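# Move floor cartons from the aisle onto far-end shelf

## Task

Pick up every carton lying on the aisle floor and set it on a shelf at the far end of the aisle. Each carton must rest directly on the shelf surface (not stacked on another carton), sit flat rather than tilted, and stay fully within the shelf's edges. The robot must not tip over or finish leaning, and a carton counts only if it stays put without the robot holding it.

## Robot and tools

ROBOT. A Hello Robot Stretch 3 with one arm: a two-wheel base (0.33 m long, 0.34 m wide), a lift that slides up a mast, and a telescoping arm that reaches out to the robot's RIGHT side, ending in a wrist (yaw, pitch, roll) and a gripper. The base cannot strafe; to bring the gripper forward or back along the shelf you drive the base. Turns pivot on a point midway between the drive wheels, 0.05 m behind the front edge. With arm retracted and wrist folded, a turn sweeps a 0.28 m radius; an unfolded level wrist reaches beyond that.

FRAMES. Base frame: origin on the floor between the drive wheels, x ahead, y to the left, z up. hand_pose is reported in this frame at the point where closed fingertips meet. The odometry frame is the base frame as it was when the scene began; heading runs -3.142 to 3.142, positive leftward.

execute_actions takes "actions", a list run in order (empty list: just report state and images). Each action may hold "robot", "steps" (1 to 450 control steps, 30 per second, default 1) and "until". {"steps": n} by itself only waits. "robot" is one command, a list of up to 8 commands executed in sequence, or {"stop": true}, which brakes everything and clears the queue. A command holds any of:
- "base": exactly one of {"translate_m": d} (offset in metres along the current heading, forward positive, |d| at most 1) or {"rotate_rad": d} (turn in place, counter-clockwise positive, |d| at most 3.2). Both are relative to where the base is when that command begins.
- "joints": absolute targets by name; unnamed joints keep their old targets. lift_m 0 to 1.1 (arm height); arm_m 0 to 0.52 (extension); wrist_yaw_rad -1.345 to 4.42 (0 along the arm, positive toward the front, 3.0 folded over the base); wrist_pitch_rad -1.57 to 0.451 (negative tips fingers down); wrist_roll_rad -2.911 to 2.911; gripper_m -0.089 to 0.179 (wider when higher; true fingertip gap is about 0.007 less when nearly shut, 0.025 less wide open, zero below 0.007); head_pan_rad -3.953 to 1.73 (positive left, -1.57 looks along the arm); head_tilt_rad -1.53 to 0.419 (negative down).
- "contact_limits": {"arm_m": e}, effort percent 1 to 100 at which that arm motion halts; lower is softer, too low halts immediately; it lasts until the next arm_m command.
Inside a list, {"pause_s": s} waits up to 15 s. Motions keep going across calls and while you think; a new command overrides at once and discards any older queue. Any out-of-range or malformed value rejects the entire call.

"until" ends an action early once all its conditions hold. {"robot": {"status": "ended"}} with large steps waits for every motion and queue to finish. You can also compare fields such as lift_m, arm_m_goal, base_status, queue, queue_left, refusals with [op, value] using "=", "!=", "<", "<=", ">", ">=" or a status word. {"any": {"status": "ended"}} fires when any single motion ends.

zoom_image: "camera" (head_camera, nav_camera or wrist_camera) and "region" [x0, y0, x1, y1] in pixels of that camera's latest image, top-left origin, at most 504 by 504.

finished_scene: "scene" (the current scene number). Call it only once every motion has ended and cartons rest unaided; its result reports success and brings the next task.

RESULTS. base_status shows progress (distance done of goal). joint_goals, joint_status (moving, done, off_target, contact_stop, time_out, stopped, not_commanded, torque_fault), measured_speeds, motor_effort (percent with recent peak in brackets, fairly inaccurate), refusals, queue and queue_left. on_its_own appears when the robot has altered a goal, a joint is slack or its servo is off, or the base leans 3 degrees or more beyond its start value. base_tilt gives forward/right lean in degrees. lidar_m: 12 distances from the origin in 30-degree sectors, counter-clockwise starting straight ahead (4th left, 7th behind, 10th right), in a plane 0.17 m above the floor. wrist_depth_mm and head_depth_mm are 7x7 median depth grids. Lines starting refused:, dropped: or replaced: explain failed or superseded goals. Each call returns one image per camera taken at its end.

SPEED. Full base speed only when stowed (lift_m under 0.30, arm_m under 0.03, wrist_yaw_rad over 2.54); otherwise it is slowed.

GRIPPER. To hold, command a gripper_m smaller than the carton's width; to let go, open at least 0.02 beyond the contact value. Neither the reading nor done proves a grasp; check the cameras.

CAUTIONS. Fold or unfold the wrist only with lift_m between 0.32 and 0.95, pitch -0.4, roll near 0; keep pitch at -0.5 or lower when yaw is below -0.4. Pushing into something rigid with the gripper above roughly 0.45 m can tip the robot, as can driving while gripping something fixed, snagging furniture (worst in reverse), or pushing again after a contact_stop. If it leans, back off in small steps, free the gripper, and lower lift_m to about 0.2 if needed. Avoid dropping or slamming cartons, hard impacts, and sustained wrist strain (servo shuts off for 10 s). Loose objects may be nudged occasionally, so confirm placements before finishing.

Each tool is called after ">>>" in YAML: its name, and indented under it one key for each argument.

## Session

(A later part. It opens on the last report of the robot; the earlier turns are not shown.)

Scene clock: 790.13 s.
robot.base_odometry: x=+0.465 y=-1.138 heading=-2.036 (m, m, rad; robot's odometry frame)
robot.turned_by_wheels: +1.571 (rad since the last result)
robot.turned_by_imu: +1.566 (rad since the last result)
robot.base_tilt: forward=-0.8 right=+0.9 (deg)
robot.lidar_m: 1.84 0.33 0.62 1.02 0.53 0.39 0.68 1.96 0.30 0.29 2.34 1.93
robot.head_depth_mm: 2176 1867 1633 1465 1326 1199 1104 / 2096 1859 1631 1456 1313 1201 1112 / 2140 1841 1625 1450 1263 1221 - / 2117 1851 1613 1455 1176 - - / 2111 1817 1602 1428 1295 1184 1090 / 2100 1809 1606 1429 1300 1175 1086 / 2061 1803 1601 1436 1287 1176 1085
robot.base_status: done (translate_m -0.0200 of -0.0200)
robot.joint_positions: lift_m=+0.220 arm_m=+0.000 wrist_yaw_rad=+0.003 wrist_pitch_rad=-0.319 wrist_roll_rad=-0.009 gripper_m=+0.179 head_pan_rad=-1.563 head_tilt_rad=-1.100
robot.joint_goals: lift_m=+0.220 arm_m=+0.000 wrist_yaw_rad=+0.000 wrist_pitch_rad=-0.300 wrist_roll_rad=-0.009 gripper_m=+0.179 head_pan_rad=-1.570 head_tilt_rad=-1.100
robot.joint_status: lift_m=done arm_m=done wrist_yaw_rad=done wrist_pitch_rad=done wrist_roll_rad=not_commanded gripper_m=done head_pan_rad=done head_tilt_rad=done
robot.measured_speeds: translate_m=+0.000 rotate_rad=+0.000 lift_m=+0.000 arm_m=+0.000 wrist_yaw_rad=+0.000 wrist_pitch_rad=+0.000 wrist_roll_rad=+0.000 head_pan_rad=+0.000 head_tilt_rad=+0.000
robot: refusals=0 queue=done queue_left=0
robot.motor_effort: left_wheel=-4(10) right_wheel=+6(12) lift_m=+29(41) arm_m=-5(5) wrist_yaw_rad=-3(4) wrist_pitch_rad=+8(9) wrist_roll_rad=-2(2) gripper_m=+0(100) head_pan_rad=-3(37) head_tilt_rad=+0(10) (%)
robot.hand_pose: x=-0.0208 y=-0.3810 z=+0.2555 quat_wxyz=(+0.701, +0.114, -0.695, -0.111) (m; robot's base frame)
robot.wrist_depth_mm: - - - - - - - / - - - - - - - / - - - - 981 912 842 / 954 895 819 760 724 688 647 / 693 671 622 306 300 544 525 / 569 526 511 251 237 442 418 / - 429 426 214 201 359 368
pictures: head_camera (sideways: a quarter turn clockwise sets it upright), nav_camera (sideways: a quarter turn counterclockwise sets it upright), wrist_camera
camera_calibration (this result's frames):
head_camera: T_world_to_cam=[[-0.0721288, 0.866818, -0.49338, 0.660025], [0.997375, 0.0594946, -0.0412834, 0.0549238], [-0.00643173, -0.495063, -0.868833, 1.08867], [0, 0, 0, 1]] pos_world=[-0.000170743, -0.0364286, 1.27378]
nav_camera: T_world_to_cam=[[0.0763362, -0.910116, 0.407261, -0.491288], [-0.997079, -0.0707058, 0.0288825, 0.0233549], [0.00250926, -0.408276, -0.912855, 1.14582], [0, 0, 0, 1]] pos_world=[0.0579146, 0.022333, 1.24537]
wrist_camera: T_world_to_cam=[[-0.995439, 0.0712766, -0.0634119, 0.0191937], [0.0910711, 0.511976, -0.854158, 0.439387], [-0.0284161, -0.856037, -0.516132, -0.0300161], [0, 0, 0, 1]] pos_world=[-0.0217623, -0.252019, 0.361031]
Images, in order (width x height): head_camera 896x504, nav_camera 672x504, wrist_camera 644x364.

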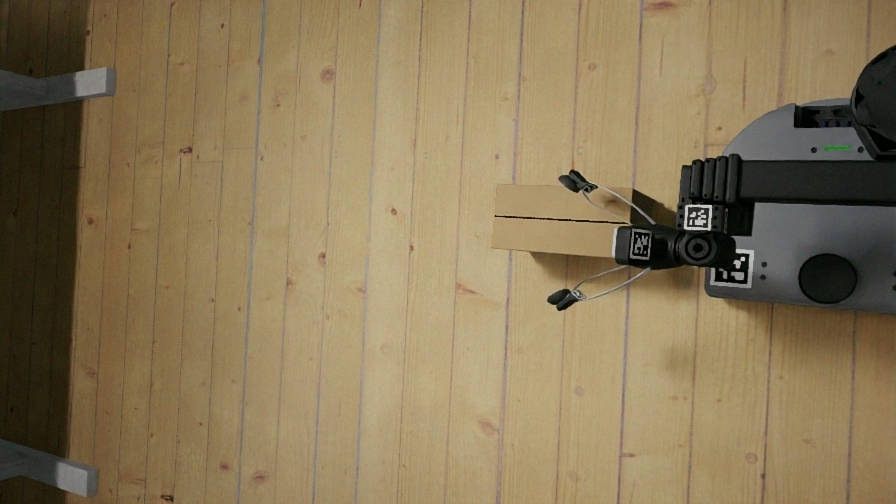

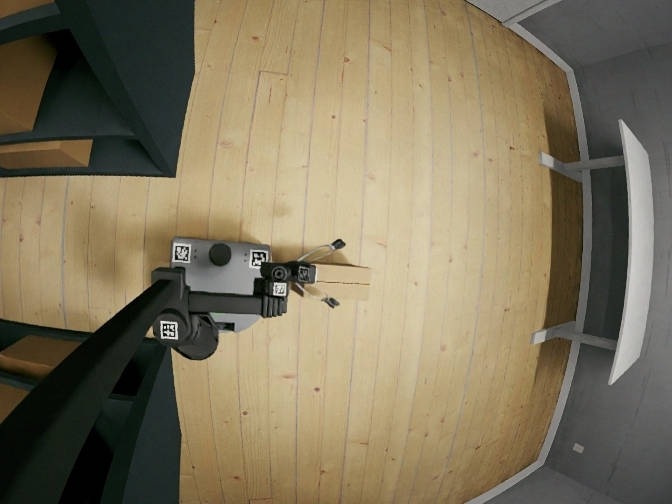

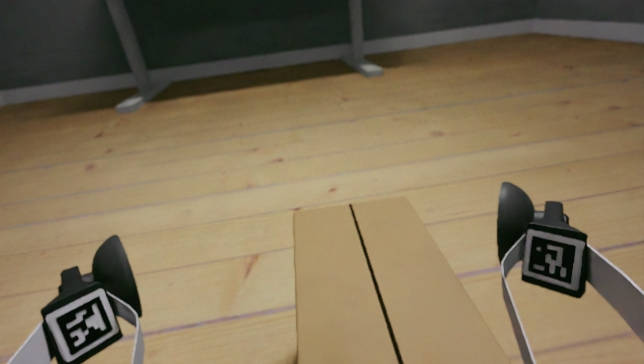

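>>> execute_actions:
  actions:
    - {"robot":[{"base":{"translate_m":-0.05}},{"joints":{"lift_m":0.11}}],"steps":300,"until":{"robot":{"status":"ended"}}}

Scene clock: 795.63 s.
robot.base_odometry: x=+0.488 y=-1.094 heading=-2.036 (m, m, rad; robot's odometry frame)
robot.turned_by_wheels: +0.000 (rad since the last result)
robot.turned_by_imu: +0.000 (rad since the last result)
robot.base_tilt: forward=-0.8 right=+1.0 (deg)
robot.lidar_m: 1.90 0.38 0.65 1.12 0.50 0.34 0.67 1.91 2.55 0.29 2.36 1.98
robot.head_depth_mm: 2170 1862 1631 1460 1315 1201 1097 / 2098 1853 1620 1450 1307 1195 1117 / 2138 1839 1631 1447 1306 1220 - / 2122 1840 1618 1440 1122 - - / 2123 1821 1601 1442 1295 1190 1087 / 2094 1819 1605 1429 1300 1180 1090 / 2073 1814 1598 1422 1285 1183 1083
robot.base_status: done (translate_m -0.0500 of -0.0500)
robot.joint_positions: lift_m=+0.114 arm_m=+0.000 wrist_yaw_rad=+0.006 wrist_pitch_rad=-0.263 wrist_roll_rad=+0.014 gripper_m=+0.179 head_pan_rad=-1.563 head_tilt_rad=-1.100
robot.joint_goals: lift_m=+0.114 arm_m=+0.000 wrist_yaw_rad=+0.000 wrist_pitch_rad=-0.300 wrist_roll_rad=+0.014 gripper_m=+0.179 head_pan_rad=-1.570 head_tilt_rad=-1.100
robot.joint_status: lift_m=contact_stop arm_m=done wrist_yaw_rad=done wrist_pitch_rad=done wrist_roll_rad=not_commanded gripper_m=done head_pan_rad=done head_tilt_rad=done
robot.measured_speeds: translate_m=+0.000 rotate_rad=+0.000 lift_m=-0.001 arm_m=+0.000 wrist_yaw_rad=+0.010 wrist_pitch_rad=+0.048 wrist_roll_rad=+0.024 head_pan_rad=+0.000 head_tilt_rad=+0.000
robot: refusals=0 queue=dropped queue_left=0
robot.on_its_own: lift_m is slack since a contact_stop, until your next command for it
robot.motor_effort: left_wheel=-3(8) right_wheel=+4(8) lift_m=+31(32) arm_m=-2(5) wrist_yaw_rad=-5(6) wrist_pitch_rad=-18(21) wrist_roll_rad=-14(14) gripper_m=+1(0) head_pan_rad=-2(2) head_tilt_rad=-1(0) (%)
robot.hand_pose: x=-0.0200 y=-0.3862 z=+0.1623 quat_wxyz=(+0.697, +0.095, -0.705, -0.092) (m; robot's base frame)
robot.wrist_depth_mm: - - - - - - - / - - - - - - - / - - - 946 823 739 666 / 861 765 228 201 541 539 494 / 582 560 162 151 150 421 395 / 467 136 128 121 114 333 310 / - 110 105 101 96 182 272
pictures: head_camera (sideways: a quarter turn clockwise sets it upright), nav_camera (sideways: a quarter turn counterclockwise sets it upright), wrist_camera
camera_calibration (this result's frames):
head_camera: T_world_to_cam=[[-0.0718385, 0.866788, -0.493476, 0.660148], [0.997394, 0.0591565, -0.0412891, 0.0549311], [-0.00659654, -0.495156, -0.868779, 1.0886], [0, 0, 0, 1]] pos_world=[-0.0001829, -0.0364296, 1.27379]
nav_camera: T_world_to_cam=[[0.0760315, -0.910097, 0.407362, -0.491417], [-0.997103, -0.0703692, 0.0288895, 0.0233461], [0.0023735, -0.408378, -0.91281, 1.14576], [0, 0, 0, 1]] pos_world=[0.0579221, 0.0223094, 1.24537]
wrist_camera: T_world_to_cam=[[-0.993544, 0.0700745, -0.0892169, 0.0182552], [0.111612, 0.462934, -0.879338, 0.34796], [-0.0203176, -0.883619, -0.467766, -0.100903], [0, 0, 0, 1]] pos_world=[-0.0227494, -0.251521, 0.260404]
Images, in order (width x height): head_camera 896x504, nav_camera 672x504, wrist_camera 644x364.

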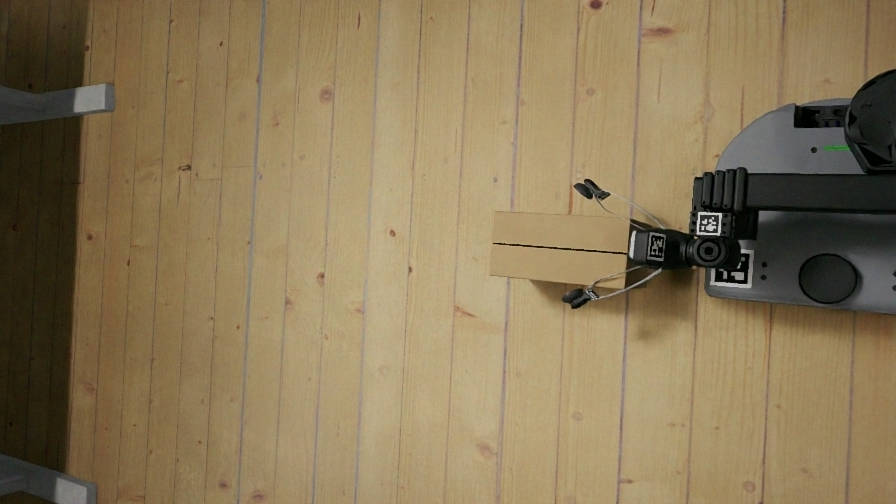

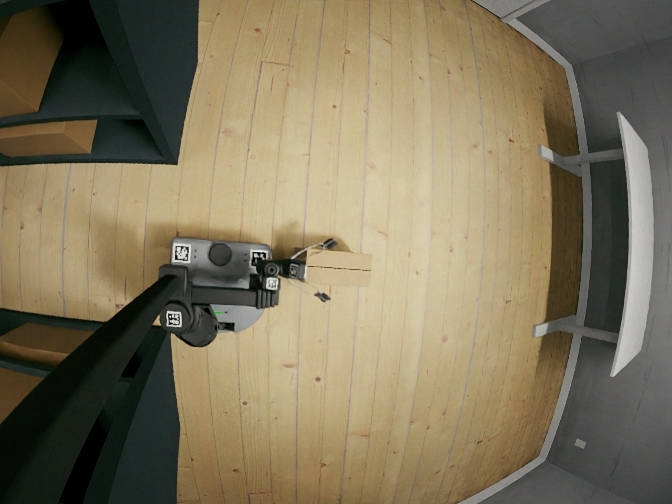

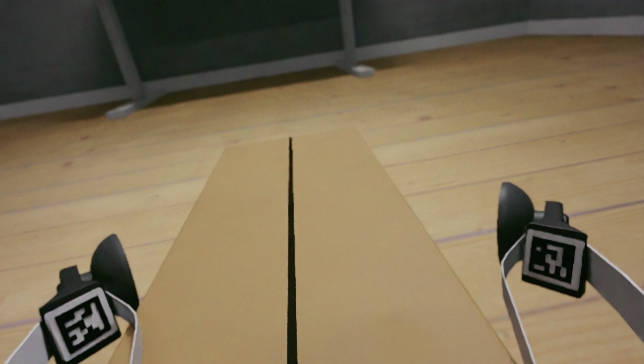

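>>> execute_actions:
  actions:
    - {"robot":[{"joints":{"lift_m":0.24}},{"joints":{"wrist_pitch_rad":-0.6,"arm_m":0.05}},{"joints":{"lift_m":0.155}},{"joints":{"gripper_m":0.02}},{"pause_s":1},{"joints":{"lift_m":0.8,"head_tilt_rad":-0.8}}],"steps":450,"until":{"robot":{"status":"ended"}}}

Scene clock: 803.43 s.
robot.base_odometry: x=+0.488 y=-1.094 heading=-2.036 (m, m, rad; robot's odometry frame)
robot.turned_by_wheels: +0.000 (rad since the last result)
robot.turned_by_imu: +0.000 (rad since the last result)
robot.base_tilt: forward=-0.8 right=+1.0 (deg)
robot.lidar_m: 1.89 0.38 0.65 1.13 0.50 0.34 0.68 1.91 2.56 0.29 2.37 1.98
robot.head_depth_mm: 2149 1863 1636 1462 1322 1205 1098 / 2089 1857 1630 1458 1312 1198 1120 / 2135 1848 1625 1442 1306 1212 - / 2113 1831 1605 1434 1134 - - / 2106 1820 1603 1437 1291 1182 1094 / 2091 1817 1600 1435 1297 1179 1086 / 2070 1804 1593 1423 1292 1175 1086
robot.base_status: done (translate_m -0.0500 of -0.0500)
robot.joint_positions: lift_m=+0.165 arm_m=+0.050 wrist_yaw_rad=+0.018 wrist_pitch_rad=-0.564 wrist_roll_rad=+0.015 gripper_m=+0.179 head_pan_rad=-1.563 head_tilt_rad=-1.100
robot.joint_goals: lift_m=+0.166 arm_m=+0.050 wrist_yaw_rad=+0.000 wrist_pitch_rad=-0.600 wrist_roll_rad=+0.015 gripper_m=+0.179 head_pan_rad=-1.570 head_tilt_rad=-1.100
robot.joint_status: lift_m=contact_stop arm_m=done wrist_yaw_rad=done wrist_pitch_rad=done wrist_roll_rad=not_commanded gripper_m=done head_pan_rad=done head_tilt_rad=done
robot.measured_speeds: translate_m=+0.000 rotate_rad=+0.001 lift_m=-0.003 arm_m=+0.000 wrist_yaw_rad=+0.060 wrist_pitch_rad=+0.096 wrist_roll_rad=+0.048 head_pan_rad=+0.000 head_tilt_rad=+0.000
robot: refusals=0 queue=dropped queue_left=0
robot.on_its_own: lift_m is slack since a contact_stop, until your next command for it (your +0.155 is given up)
robot.motor_effort: left_wheel=-2(3) right_wheel=-3(3) lift_m=+30(39) arm_m=+5(5) wrist_yaw_rad=-18(18) wrist_pitch_rad=-20(21) wrist_roll_rad=-15(15) gripper_m=-1(0) head_pan_rad=-2(2) head_tilt_rad=+0(0) (%)
robot.hand_pose: x=-0.0178 y=-0.3983 z=+0.1469 quat_wxyz=(+0.676, +0.202, -0.682, -0.192) (m; robot's base frame)
robot.wrist_depth_mm: - - 979 875 809 733 687 / 823 750 693 241 603 562 528 / 611 578 201 190 470 463 438 / 486 468 165 157 159 392 373 / 409 394 140 134 130 339 328 / 361 127 121 117 113 289 282 / - 113 107 104 101 103 253
pictures: head_camera (sideways: a quarter turn clockwise sets it upright), nav_camera (sideways: a quarter turn counterclockwise sets it upright), wrist_camera
dropped: robot: command 2 of its queue: lift_m: contact_stop
camera_calibration (this result's frames):
head_camera: T_world_to_cam=[[-0.0718365, 0.866715, -0.493604, 0.660314], [0.997395, 0.0591488, -0.0412967, 0.0549409], [-0.0065964, -0.495284, -0.868706, 1.08851], [0, 0, 0, 1]] pos_world=[-0.00018293, -0.0364337, 1.27379]
nav_camera: T_world_to_cam=[[0.0760295, -0.910037, 0.407496, -0.491592], [-0.997103, -0.0703633, 0.0288987, 0.023334], [0.00237384, -0.408512, -0.91275, 1.14568], [0, 0, 0, 1]] pos_world=[0.0579222, 0.022301, 1.24537]
wrist_camera: T_world_to_cam=[[-0.994625, 0.0817712, -0.0635213, 0.0207694], [0.102753, 0.703741, -0.702986, 0.409577], [-0.0127815, -0.705735, -0.708361, -0.0124283], [0, 0, 0, 1]] pos_world=[-0.0215862, -0.298706, 0.280443]
Images, in order (width x height): head_camera 896x504, nav_camera 672x504, wrist_camera 644x364.

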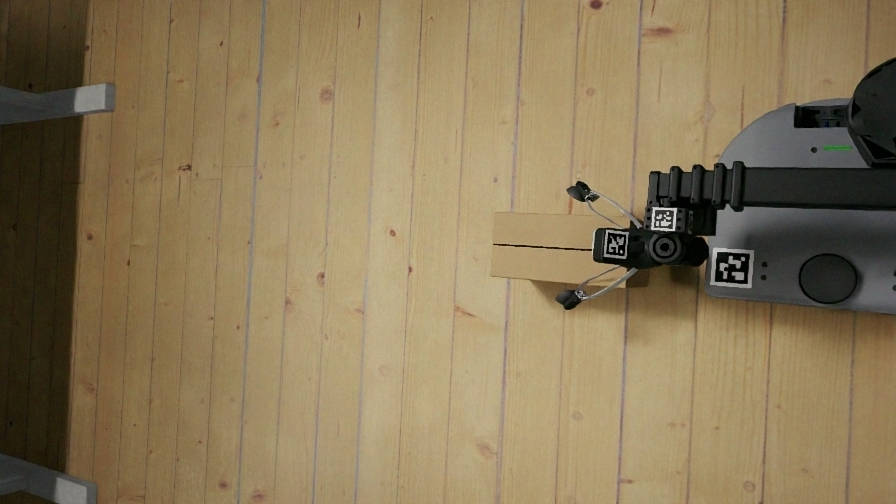

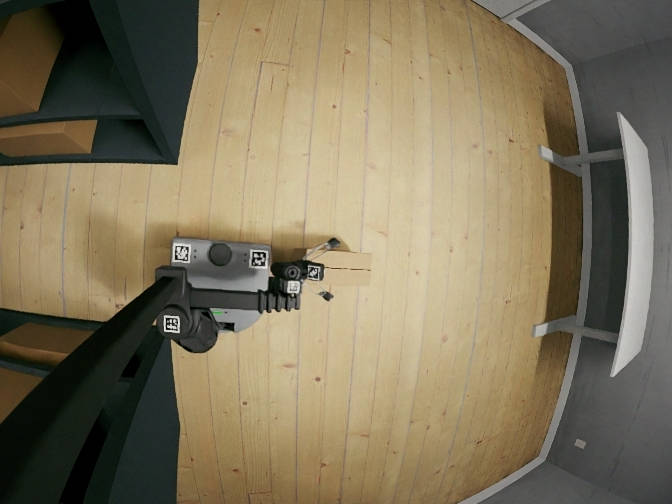

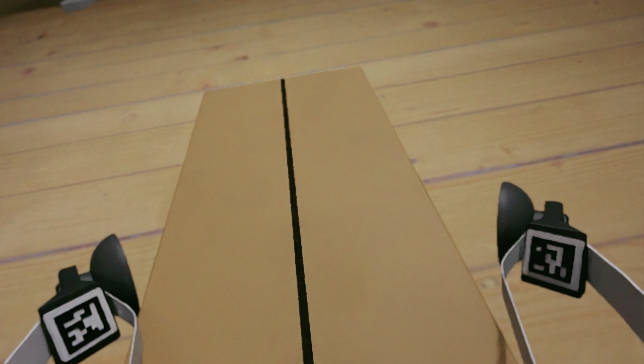

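>>> execute_actions:
  actions:
    - {"robot":[{"joints":{"lift_m":0.17,"gripper_m":0.02}},{"pause_s":1},{"joints":{"lift_m":0.8,"head_tilt_rad":-0.8}},{"joints":{"arm_m":0,"wrist_yaw_rad":1.75}}],"steps":450,"until":{"robot":{"status":"ended"}}}

Scene clock: 820.67 s.
robot.base_odometry: x=+0.488 y=-1.094 heading=-2.036 (m, m, rad; robot's odometry frame)
robot.turned_by_wheels: +0.000 (rad since the last result)
robot.turned_by_imu: -0.001 (rad since the last result)
robot.base_tilt: forward=-0.8 right=+1.0 (deg)
robot.lidar_m: 1.90 0.38 0.65 1.13 0.50 0.34 0.67 1.91 2.56 2.28 2.36 1.99
robot.head_depth_mm: 2239 2643 2338 1854 1534 1381 - / 2099 2613 2298 1853 1547 1391 - / 2051 2653 2303 1838 1528 - - / 2160 2675 2253 1822 1519 1323 - / 2137 2614 2277 1807 1514 1299 - / 2072 2662 2259 1809 1508 1293 - / 2068 2613 2219 1786 1495 1287 426
robot.base_status: done (translate_m -0.0500 of -0.0500)
robot.joint_positions: lift_m=+0.800 arm_m=+0.000 wrist_yaw_rad=+1.747 wrist_pitch_rad=-0.620 wrist_roll_rad=-0.015 gripper_m=+0.081 head_pan_rad=-1.563 head_tilt_rad=-0.803
robot.joint_goals: lift_m=+0.800 arm_m=+0.000 wrist_yaw_rad=+1.750 wrist_pitch_rad=-0.600 wrist_roll_rad=-0.015 gripper_m=+0.079 head_pan_rad=-1.570 head_tilt_rad=-0.800
robot.joint_status: lift_m=done arm_m=done wrist_yaw_rad=done wrist_pitch_rad=done wrist_roll_rad=not_commanded gripper_m=off_target head_pan_rad=done head_tilt_rad=done
robot.measured_speeds: translate_m=+0.000 rotate_rad=+0.000 lift_m=+0.000 arm_m=+0.000 wrist_yaw_rad=+0.000 wrist_pitch_rad=+0.000 wrist_roll_rad=+0.000 head_pan_rad=+0.000 head_tilt_rad=+0.000
robot: refusals=0 queue=done queue_left=0
robot.on_its_own: gripper_m is held at +0.079, not at your +0.020, by its stall guard, which is still easing
robot.motor_effort: left_wheel=-3(3) right_wheel=+4(5) lift_m=+39(39) arm_m=-5(5) wrist_yaw_rad=+3(18) wrist_pitch_rad=+9(18) wrist_roll_rad=+1(14) gripper_m=-37(100) head_pan_rad=-3(2) head_tilt_rad=+1(16) (%)
robot.hand_pose: x=+0.1702 y=-0.1114 z=+0.7700 quat_wxyz=(+0.600, +0.652, -0.262, +0.383) (m; robot's base frame)
robot.wrist_depth_mm: 379 539 - - - - - / 377 535 - - - - - / 374 532 222 204 - - - / 386 527 175 167 168 - - / 480 496 146 142 138 - - / 757 - 127 123 120 905 928 / 801 815 112 109 107 109 820
pictures: head_camera (sideways: a quarter turn clockwise sets it upright), nav_camera (sideways: a quarter turn counterclockwise sets it upright), wrist_camera
camera_calibration (this result's frames):
head_camera: T_world_to_cam=[[-0.0704504, 0.684783, -0.725333, 0.962229], [0.997504, 0.0448396, -0.0545531, 0.0722172], [-0.00483339, -0.727366, -0.686233, 0.851238], [0, 0, 0, 1]] pos_world=[-0.000133159, -0.042995, 1.28602]
nav_camera: T_world_to_cam=[[0.0748201, -0.751359, 0.655638, -0.814844], [-0.997188, -0.0591855, 0.0459708, 0.00109407], [0.00426365, -0.657234, -0.753675, 0.938897], [0, 0, 0, 1]] pos_world=[0.0580546, 0.0048988, 1.24182]
wrist_camera: T_world_to_cam=[[0.0898696, -0.995401, -0.0331608, -0.104037], [-0.74552, -0.045157, -0.664951, 0.658074], [0.660396, 0.084481, -0.74615, 0.636413], [0, 0, 0, 1]] pos_world=[0.0796725, -0.127606, 0.908997]
Images, in order (width x height): head_camera 896x504, nav_camera 672x504, wrist_camera 644x364.

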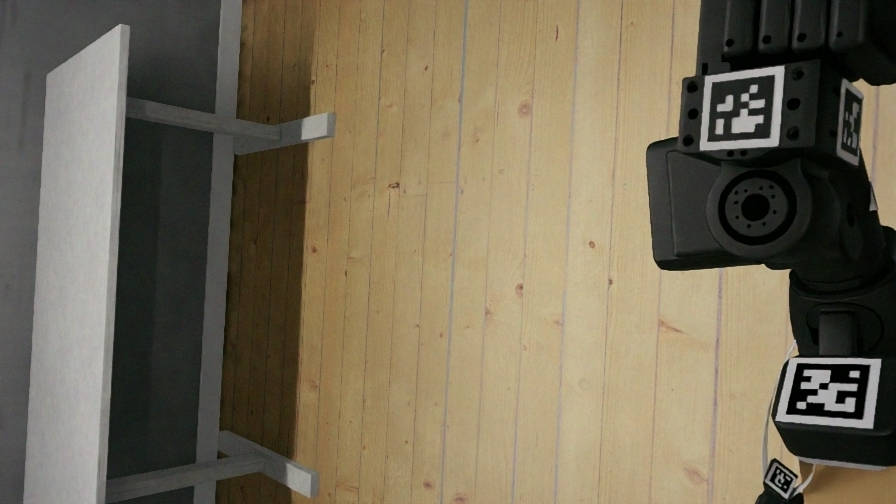

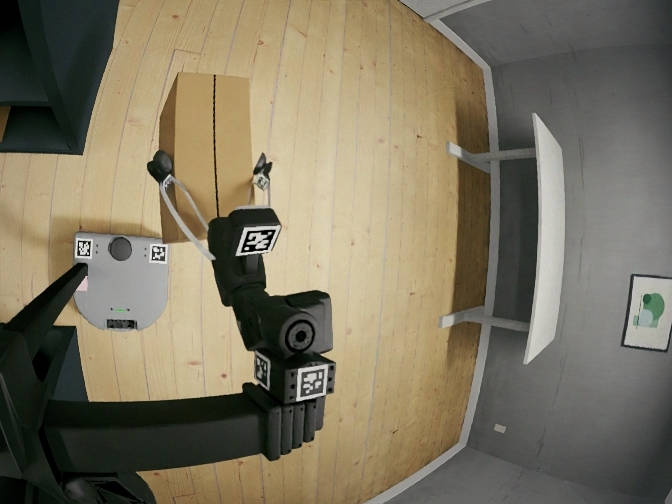

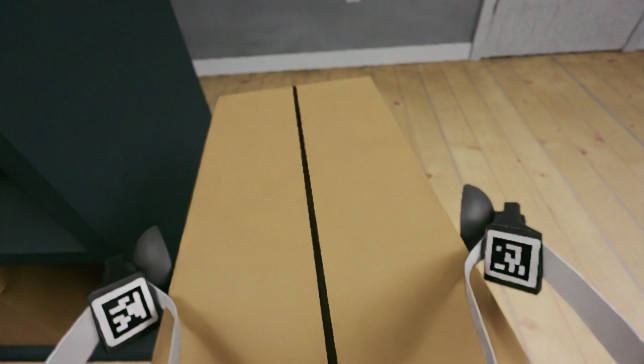

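>>> execute_actions:
  actions:
    - {"robot":[{"base":{"translate_m":0.08}},{"base":{"rotate_rad":-1.571},"joints":{"head_pan_rad":-3.14,"head_tilt_rad":-0.6}},{"base":{"translate_m":-0.5}}],"steps":450,"until":{"robot":{"status":"ended"}}}

Scene clock: 836.63 s.
robot.base_odometry: x=+0.899 y=-1.390 heading=+2.676 (m, m, rad; robot's odometry frame)
robot.turned_by_wheels: -1.571 (rad since the last result)
robot.turned_by_imu: -1.567 (rad since the last result)
robot.base_tilt: forward=-0.8 right=+1.0 (deg)
robot.lidar_m: 2.79 0.35 0.37 0.25 0.25 0.33 0.84 0.68 0.42 0.40 0.41 2.68
robot.head_depth_mm: 914 807 650 649 716 653 - / 1212 1096 1159 1018 963 861 - / 1303 1425 1573 1744 1643 1513 - / 1302 1429 1596 1816 1807 1505 - / 1304 1433 1597 1805 1783 1454 1230 / 1309 1445 1608 1779 1713 1441 1220 / 1264 1344 1506 1371 1414 1381 1189
robot.base_status: done (translate_m -0.5000 of -0.5000)
robot.joint_positions: lift_m=+0.800 arm_m=+0.000 wrist_yaw_rad=+1.747 wrist_pitch_rad=-0.620 wrist_roll_rad=-0.015 gripper_m=+0.109 head_pan_rad=-3.133 head_tilt_rad=-0.606
robot.joint_goals: lift_m=+0.800 arm_m=+0.000 wrist_yaw_rad=+1.750 wrist_pitch_rad=-0.600 wrist_roll_rad=-0.015 gripper_m=+0.108 head_pan_rad=-3.140 head_tilt_rad=-0.600
robot.joint_status: lift_m=done arm_m=done wrist_yaw_rad=done wrist_pitch_rad=done wrist_roll_rad=not_commanded gripper_m=off_target head_pan_rad=done head_tilt_rad=done
robot.measured_speeds: translate_m=+0.000 rotate_rad=+0.000 lift_m=+0.000 arm_m=+0.000 wrist_yaw_rad=+0.000 wrist_pitch_rad=+0.000 wrist_roll_rad=+0.000 head_pan_rad=+0.000 head_tilt_rad=+0.000
robot: refusals=0 queue=done queue_left=0
robot.on_its_own: gripper_m is held at +0.108, not at your +0.020, by its stall guard, which is not easing now
robot.motor_effort: left_wheel=+3(6) right_wheel=-4(10) lift_m=+38(39) arm_m=-5(5) wrist_yaw_rad=+2(3) wrist_pitch_rad=+9(8) wrist_roll_rad=+1(1) gripper_m=-23(38) head_pan_rad=-3(35) head_tilt_rad=+2(13) (%)
robot.hand_pose: x=+0.1702 y=-0.1113 z=+0.7700 quat_wxyz=(+0.600, +0.652, -0.262, +0.383) (m; robot's base frame)
robot.wrist_depth_mm: - - - - - - - / - - - - - - - / - - 237 214 - - - / - - 181 172 175 - 318 / - - 149 144 139 - 344 / 431 - 127 123 120 420 376 / 393 605 111 108 106 106 357
pictures: head_camera (sideways: a quarter turn clockwise sets it upright), nav_camera (sideways: a quarter turn counterclockwise sets it upright), wrist_camera
camera_calibration (this result's frames):
head_camera: T_world_to_cam=[[0.528803, 0.0697538, -0.845874, 1.11571], [0.0343138, -0.997559, -0.0608109, 0.0862546], [-0.848051, 0.00313185, -0.529906, 0.653018], [0, 0, 0, 1]] pos_world=[-0.0391559, 0.0061742, 1.29503]
nav_camera: T_world_to_cam=[[-0.607773, -0.0742908, 0.790628, -0.986609], [-0.0500662, 0.997218, 0.0552159, -0.0167326], [-0.792531, -0.00602504, -0.609802, 0.756627], [0, 0, 0, 1]] pos_world=[-0.000821851, -0.0520513, 1.24236]
wrist_camera: T_world_to_cam=[[0.0901868, -0.995372, -0.0331674, -0.104028], [-0.745507, -0.0453903, -0.664951, 0.658042], [0.660368, 0.0846963, -0.74615, 0.636448], [0, 0, 0, 1]] pos_world=[0.0796669, -0.127583, 0.909002]
Images, in order (width x height): head_camera 896x504, nav_camera 672x504, wrist_camera 644x364.

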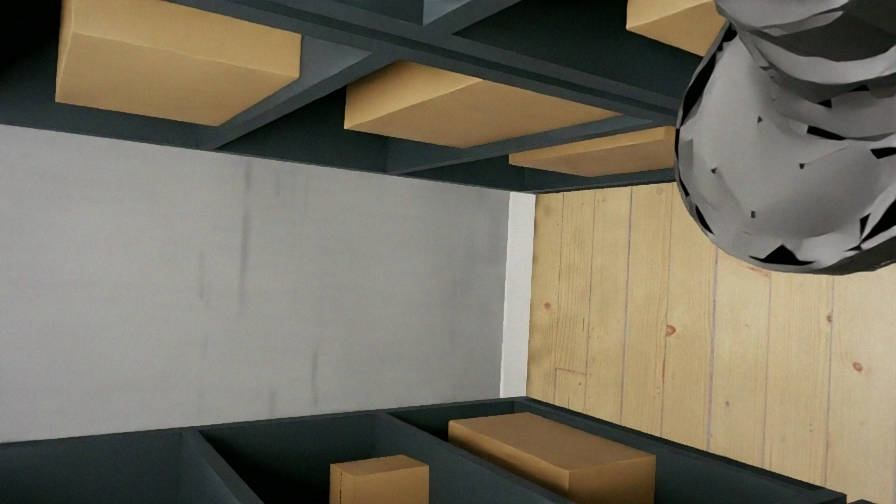

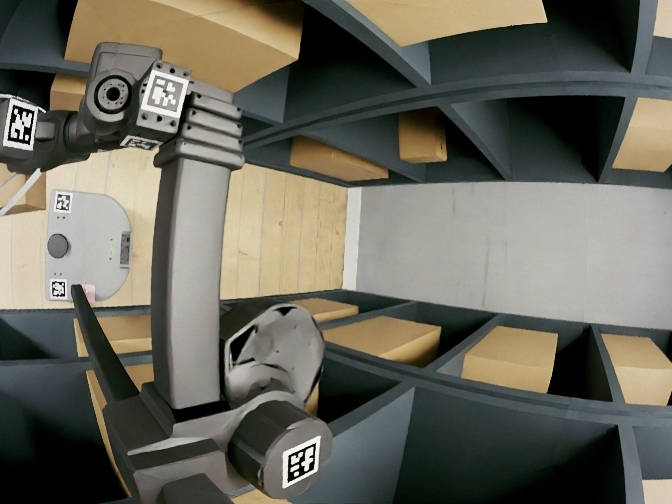

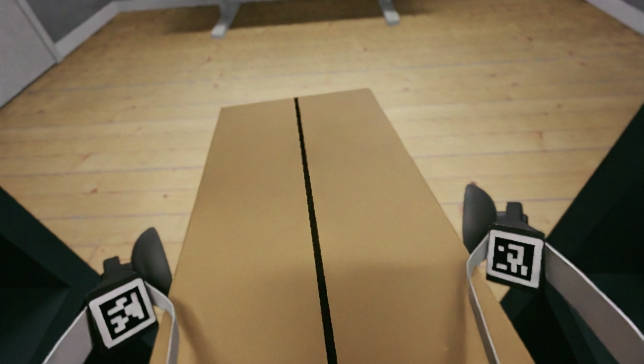

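>>> execute_actions:
  actions:
    - {"robot":[{"base":{"rotate_rad":0.025}},{"base":{"translate_m":-0.6}},{"base":{"translate_m":-0.55},"joints":{"lift_m":0.78}},{"joints":{"wrist_yaw_rad":0.8,"head_pan_rad":-1.3,"head_tilt_rad":-0.8}}],"steps":450,"until":{"robot":{"status":"ended"}}}
    - {"steps":200,"until":{"robot":{"status":"ended"}}}

Scene clock: 858.50 s.
robot.base_odometry: x=+1.939 y=-1.880 heading=+2.701 (m, m, rad; robot's odometry frame)
robot.turned_by_wheels: +0.025 (rad since the last result)
robot.turned_by_imu: +0.027 (rad since the last result)
robot.base_tilt: forward=-0.8 right=+1.0 (deg)
robot.lidar_m: 0.93 0.33 0.24 0.23 0.24 0.41 0.40 0.41 0.43 0.41 0.43 0.63
robot.head_depth_mm: 680 725 550 462 698 736 - / 698 739 547 472 865 767 - / 720 729 541 998 904 797 - / 743 723 535 1022 901 - 520 / 765 715 530 1039 624 518 498 / 786 707 526 1037 869 757 1131 / 734 698 540 938 885 1171 1131
robot.base_status: done (translate_m -0.5500 of -0.5500)
robot.joint_positions: lift_m=+0.780 arm_m=+0.000 wrist_yaw_rad=+0.803 wrist_pitch_rad=-0.620 wrist_roll_rad=-0.015 gripper_m=+0.109 head_pan_rad=-1.307 head_tilt_rad=-0.790
robot.joint_goals: lift_m=+0.780 arm_m=+0.000 wrist_yaw_rad=+0.800 wrist_pitch_rad=-0.600 wrist_roll_rad=-0.015 gripper_m=+0.108 head_pan_rad=-1.300 head_tilt_rad=-0.800
robot.joint_status: lift_m=done arm_m=done wrist_yaw_rad=done wrist_pitch_rad=done wrist_roll_rad=not_commanded gripper_m=off_target head_pan_rad=done head_tilt_rad=done
robot.measured_speeds: translate_m=+0.000 rotate_rad=+0.000 lift_m=+0.000 arm_m=+0.000 wrist_yaw_rad=+0.000 wrist_pitch_rad=+0.000 wrist_roll_rad=+0.000 head_pan_rad=+0.000 head_tilt_rad=+0.000
robot: refusals=0 queue=done queue_left=0
robot.on_its_own: gripper_m is held at +0.108, not at your +0.020, by its stall guard, which is not easing now
robot.motor_effort: left_wheel=+0(4) right_wheel=+0(6) lift_m=+30(38) arm_m=-5(5) wrist_yaw_rad=-3(3) wrist_pitch_rad=+9(9) wrist_roll_rad=+1(1) gripper_m=-22(23) head_pan_rad=+3(36) head_tilt_rad=-3(14) (%)
robot.hand_pose: x=+0.1185 y=-0.2805 z=+0.7503 quat_wxyz=(+0.709, +0.461, -0.530, +0.068) (m; robot's base frame)
robot.wrist_depth_mm: 657 422 501 671 647 552 473 / - 487 537 688 665 595 511 / - 688 238 217 557 552 517 / - - 182 173 176 479 458 / - - 149 144 139 - 395 / - - 128 123 120 238 323 / 896 850 111 108 105 106 319
pictures: head_camera (sideways: a quarter turn clockwise sets it upright), nav_camera (sideways: a quarter turn counterclockwise sets it upright), wrist_camera
camera_calibration (this result's frames):
head_camera: T_world_to_cam=[[-0.238921, 0.634976, -0.734658, 0.975409], [0.953847, 0.295201, -0.0550585, 0.0731426], [0.181911, -0.713906, -0.6762, 0.837049], [0, 0, 0, 1]] pos_world=[0.0110109, -0.0433782, 1.28663]
nav_camera: T_world_to_cam=[[0.260252, -0.699193, 0.665882, -0.829323], [-0.94988, -0.309112, 0.0466737, -0.000110466], [0.173198, -0.644654, -0.744596, 0.926061], [0, 0, 0, 1]] pos_world=[0.0553362, 0.0170978, 1.24178]
wrist_camera: T_world_to_cam=[[-0.753297, -0.656844, -0.0331475, -0.0735511], [-0.474148, 0.577319, -0.664745, 0.741029], [0.455771, -0.485034, -0.746334, 0.534774], [0, 0, 0, 1]] pos_world=[0.0522171, -0.216738, 0.889278]
Images, in order (width x height): head_camera 896x504, nav_camera 672x504, wrist_camera 644x364.

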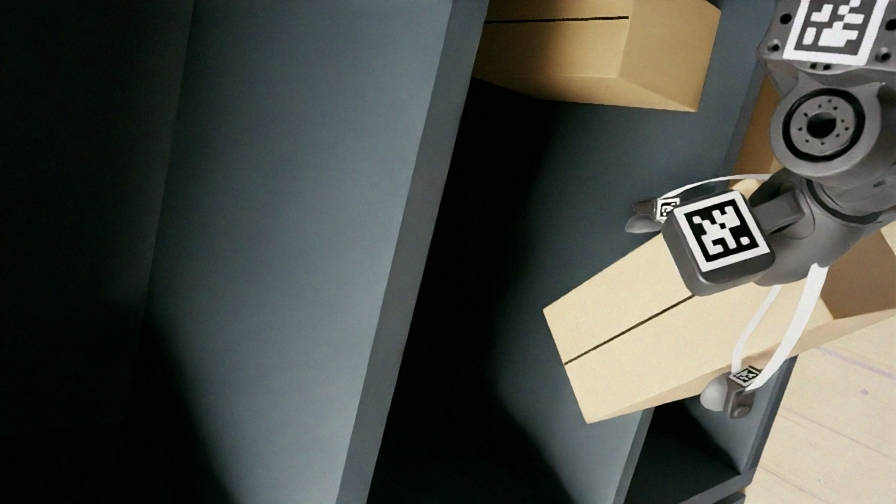

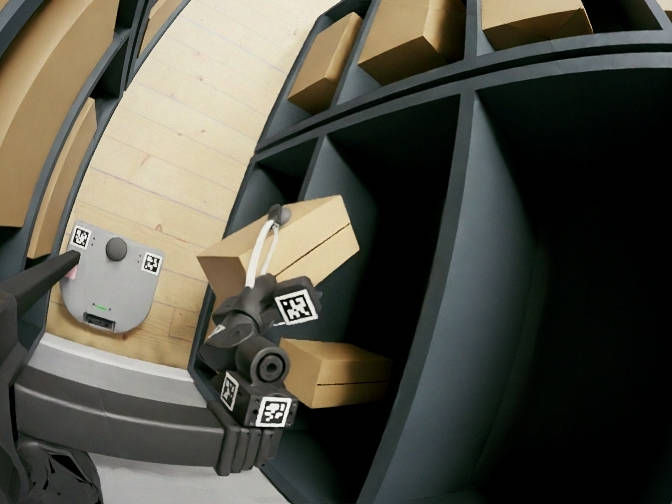

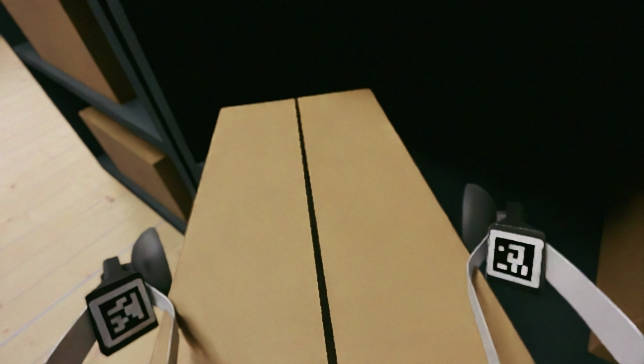

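>>> execute_actions:
  actions:
    - {"robot":{"base":{"translate_m":0.12}},"steps":200,"until":{"robot":{"status":"ended"}}}
    - {"robot":{"joints":{"wrist_yaw_rad":0.0}},"steps":200,"until":{"robot":{"status":"ended"}}}
    - {"robot":{"joints":{"arm_m":0.17}},"steps":200,"until":{"robot":{"status":"ended"}}}

Scene clock: 875.13 s.
robot.base_odometry: x=+1.830 y=-1.829 heading=+2.701 (m, m, rad; robot's odometry frame)
robot.turned_by_wheels: +0.000 (rad since the last result)
robot.turned_by_imu: -0.001 (rad since the last result)
robot.base_tilt: forward=-0.8 right=+1.0 (deg)
robot.lidar_m: 0.94 0.42 0.24 0.24 0.24 0.52 0.52 0.54 0.43 0.41 0.54 0.55
robot.head_depth_mm: 679 724 550 451 - 753 893 / 696 740 546 460 - 743 969 / 718 734 540 474 839 772 1061 / 742 725 536 1020 903 819 1102 / 756 715 532 1019 892 1176 1124 / 653 673 527 873 880 1129 1132 / 547 591 524 701 808 1051 1124
robot.base_status: done (translate_m +0.1200 of +0.1200)
robot.joint_positions: lift_m=+0.780 arm_m=+0.170 wrist_yaw_rad=+0.002 wrist_pitch_rad=-0.620 wrist_roll_rad=-0.015 gripper_m=+0.109 head_pan_rad=-1.307 head_tilt_rad=-0.790
robot.joint_goals: lift_m=+0.780 arm_m=+0.170 wrist_yaw_rad=+0.000 wrist_pitch_rad=-0.600 wrist_roll_rad=-0.015 gripper_m=+0.108 head_pan_rad=-1.300 head_tilt_rad=-0.800
robot.joint_status: lift_m=done arm_m=done wrist_yaw_rad=done wrist_pitch_rad=done wrist_roll_rad=not_commanded gripper_m=off_target head_pan_rad=done head_tilt_rad=done
robot.measured_speeds: translate_m=+0.000 rotate_rad=+0.000 lift_m=+0.000 arm_m=+0.000 wrist_yaw_rad=+0.000 wrist_pitch_rad=+0.000 wrist_roll_rad=+0.000 head_pan_rad=+0.000 head_tilt_rad=+0.000
robot: refusals=0 queue=done queue_left=0
robot.on_its_own: gripper_m is held at +0.108, not at your +0.020, by its stall guard, which is not easing now
robot.motor_effort: left_wheel=+0(4) right_wheel=+0(6) lift_m=+30(30) arm_m=+5(5) wrist_yaw_rad=-2(3) wrist_pitch_rad=+9(9) wrist_roll_rad=+1(1) gripper_m=-23(23) head_pan_rad=+3(2) head_tilt_rad=-4(3) (%)
robot.hand_pose: x=-0.0212 y=-0.5091 z=+0.7503 quat_wxyz=(+0.679, +0.218, -0.668, -0.214) (m; robot's base frame)
robot.wrist_depth_mm: 379 387 398 416 435 449 448 / 416 433 451 461 480 475 455 / 467 483 237 215 344 283 271 / 507 527 182 173 175 253 231 / 463 466 149 144 140 - 206 / 414 - 127 123 120 181 186 / 368 342 111 108 105 106 217
pictures: head_camera (sideways: a quarter turn clockwise sets it upright), nav_camera (sideways: a quarter turn counterclockwise sets it upright), wrist_camera
camera_calibration (this result's frames):
head_camera: T_world_to_cam=[[-0.239098, 0.635003, -0.734577, 0.975304], [0.953774, 0.295437, -0.0550542, 0.0731373], [0.182062, -0.713784, -0.676288, 0.837163], [0, 0, 0, 1]] pos_world=[0.0110209, -0.0433753, 1.28663]
nav_camera: T_world_to_cam=[[0.260441, -0.699207, 0.665793, -0.829209], [-0.949804, -0.309346, 0.0466676, -0.000102984], [0.17333, -0.644527, -0.744676, 0.926164], [0, 0, 0, 1]] pos_world=[0.0553302, 0.0171167, 1.24178]
wrist_camera: T_world_to_cam=[[-0.995917, 0.0839658, -0.0331504, 0.0431077], [0.0847064, 0.742256, -0.664741, 0.902625], [-0.0312094, -0.664835, -0.746338, 0.385665], [0, 0, 0, 1]] pos_world=[-0.0214901, -0.417195, 0.889278]
Images, in order (width x height): head_camera 896x504, nav_camera 672x504, wrist_camera 644x364.

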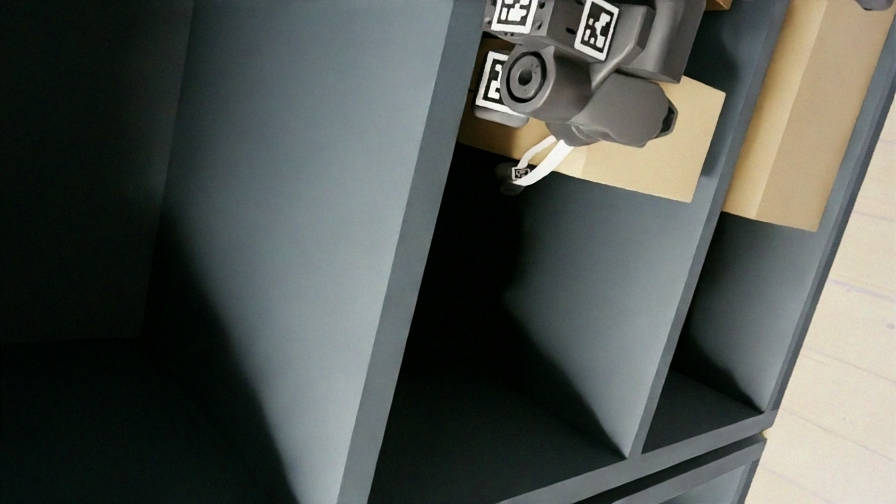

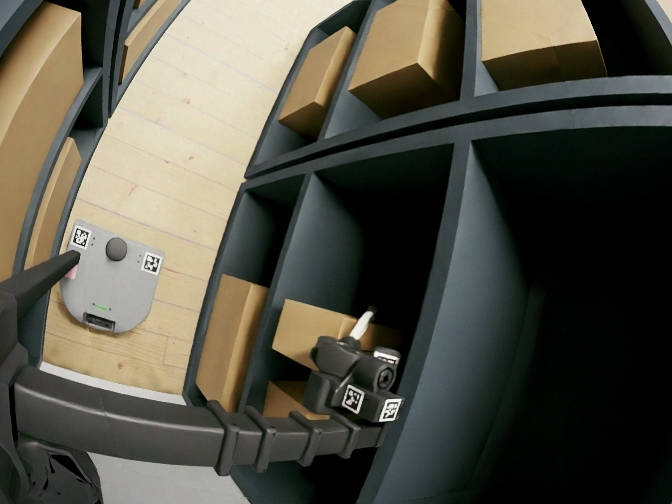

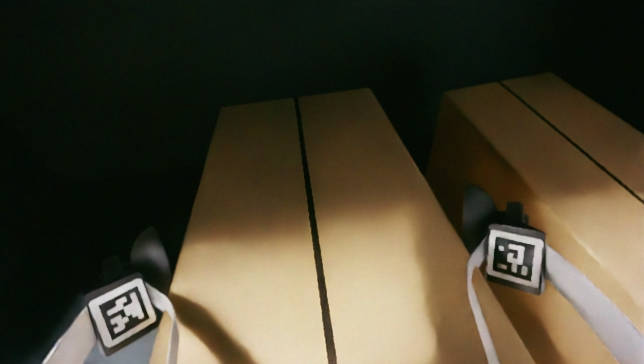

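>>> execute_actions:
  actions:
    - {"robot":{"base":{"translate_m":0.04},"joints":{"arm_m":0.22}},"steps":200,"until":{"robot":{"status":"ended"}}}
    - {"robot":{"joints":{"lift_m":0.70},"contact_limits":{}},"steps":1}
    - {"steps":200,"until":{"robot":{"status":"ended"}}}
    - {"robot":{"joints":{"gripper_m":0.16}},"steps":60}
    - {"robot":{"joints":{"lift_m":0.8}},"steps":200,"until":{"robot":{"status":"ended"}}}
    - {"robot":{"joints":{"arm_m":0}},"steps":200,"until":{"robot":{"status":"ended"}}}

>>> execute_actions:
  actions:
    - {"robot":{"base":{"translate_m":0.04},"joints":{"arm_m":0.22}},"steps":200,"until":{"robot":{"status":"ended"}}}
    - {"robot":{"joints":{"lift_m":0.715}},"steps":200,"until":{"robot":{"status":"ended"}}}

action 1: robot: "contact_limits" must be an object like {"arm_m": 10}; or leave it out

Scene clock: 882.03 s.
robot.base_odometry: x=+1.794 y=-1.812 heading=+2.701 (m, m, rad; robot's odometry frame)
robot.turned_by_wheels: +0.000 (rad since the last result)
robot.turned_by_imu: -0.001 (rad since the last result)
robot.base_tilt: forward=-0.8 right=+0.9 (deg)
robot.lidar_m: 0.94 0.39 0.24 0.24 0.24 0.33 0.56 0.58 0.43 0.41 0.51 0.56
robot.head_depth_mm: 677 724 551 454 - 763 899 / 697 740 546 462 - 762 967 / 718 732 541 619 857 788 1068 / 741 724 535 1021 899 819 1115 / 719 712 532 994 893 1178 1118 / 579 618 526 771 850 1052 1132 / 484 523 520 632 762 1165 1132
robot.base_status: done (translate_m +0.0400 of +0.0400)
robot.joint_positions: lift_m=+0.715 arm_m=+0.220 wrist_yaw_rad=+0.002 wrist_pitch_rad=-0.620 wrist_roll_rad=-0.015 gripper_m=+0.109 head_pan_rad=-1.307 head_tilt_rad=-0.790
robot.joint_goals: lift_m=+0.715 arm_m=+0.220 wrist_yaw_rad=+0.000 wrist_pitch_rad=-0.600 wrist_roll_rad=-0.015 gripper_m=+0.108 head_pan_rad=-1.300 head_tilt_rad=-0.800
robot.joint_status: lift_m=done arm_m=done wrist_yaw_rad=done wrist_pitch_rad=done wrist_roll_rad=not_commanded gripper_m=off_target head_pan_rad=done head_tilt_rad=done
robot.measured_speeds: translate_m=+0.000 rotate_rad=+0.000 lift_m=+0.000 arm_m=+0.000 wrist_yaw_rad=+0.000 wrist_pitch_rad=+0.000 wrist_roll_rad=+0.000 head_pan_rad=+0.000 head_tilt_rad=+0.000
robot: refusals=0 queue=done queue_left=0
robot.on_its_own: gripper_m is held at +0.108, not at your +0.020, by its stall guard, which is not easing now
robot.motor_effort: left_wheel=+0(5) right_wheel=+0(7) lift_m=+29(29) arm_m=+5(5) wrist_yaw_rad=-2(2) wrist_pitch_rad=+8(8) wrist_roll_rad=+1(1) gripper_m=-24(23) head_pan_rad=+2(3) head_tilt_rad=-4(3) (%)
robot.hand_pose: x=-0.0212 y=-0.5592 z=+0.6854 quat_wxyz=(+0.679, +0.218, -0.668, -0.214) (m; robot's base frame)
robot.wrist_depth_mm: 333 340 355 368 382 392 396 / 368 382 379 233 424 432 215 / 415 427 198 190 439 305 212 / 430 440 166 161 161 308 220 / 385 382 143 140 136 - 227 / 338 - 126 123 120 286 223 / 304 282 112 110 108 111 256
pictures: head_camera (sideways: a quarter turn clockwise sets it upright), nav_camera (sideways: a quarter turn counterclockwise sets it upright), wrist_camera
camera_calibration (this result's frames):
head_camera: T_world_to_cam=[[-0.239119, 0.635023, -0.734552, 0.975273], [0.953767, 0.295462, -0.0550528, 0.0731356], [0.182072, -0.713756, -0.676315, 0.837198], [0, 0, 0, 1]] pos_world=[0.0110218, -0.0433746, 1.28662]
nav_camera: T_world_to_cam=[[0.260464, -0.699224, 0.665766, -0.829174], [-0.949796, -0.30937, 0.0466658, -0.000100624], [0.173338, -0.644496, -0.7447, 0.926195], [0, 0, 0, 1]] pos_world=[0.0553292, 0.0171199, 1.24178]
wrist_camera: T_world_to_cam=[[-0.995915, 0.0839694, -0.0331956, 0.0451938], [0.0847241, 0.741932, -0.665101, 0.896762], [-0.0312192, -0.665196, -0.746016, 0.303535], [0, 0, 0, 1]] pos_world=[-0.0214921, -0.467221, 0.824379]
Images, in order (width x height): head_camera 896x504, nav_camera 672x504, wrist_camera 644x364.

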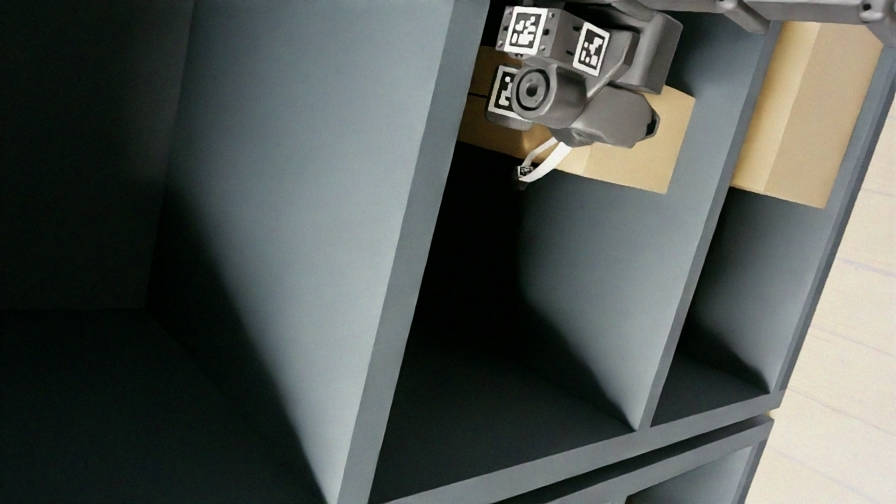

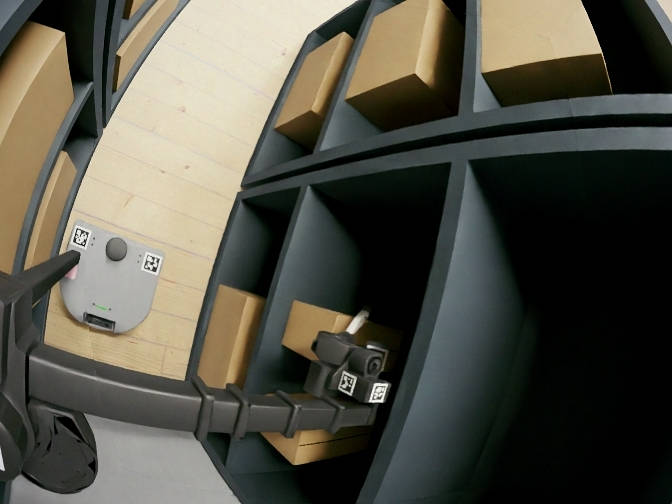

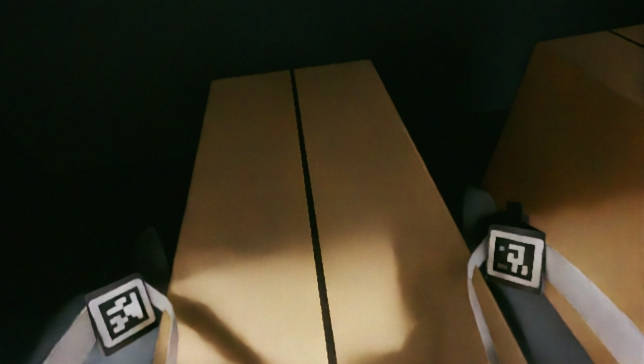

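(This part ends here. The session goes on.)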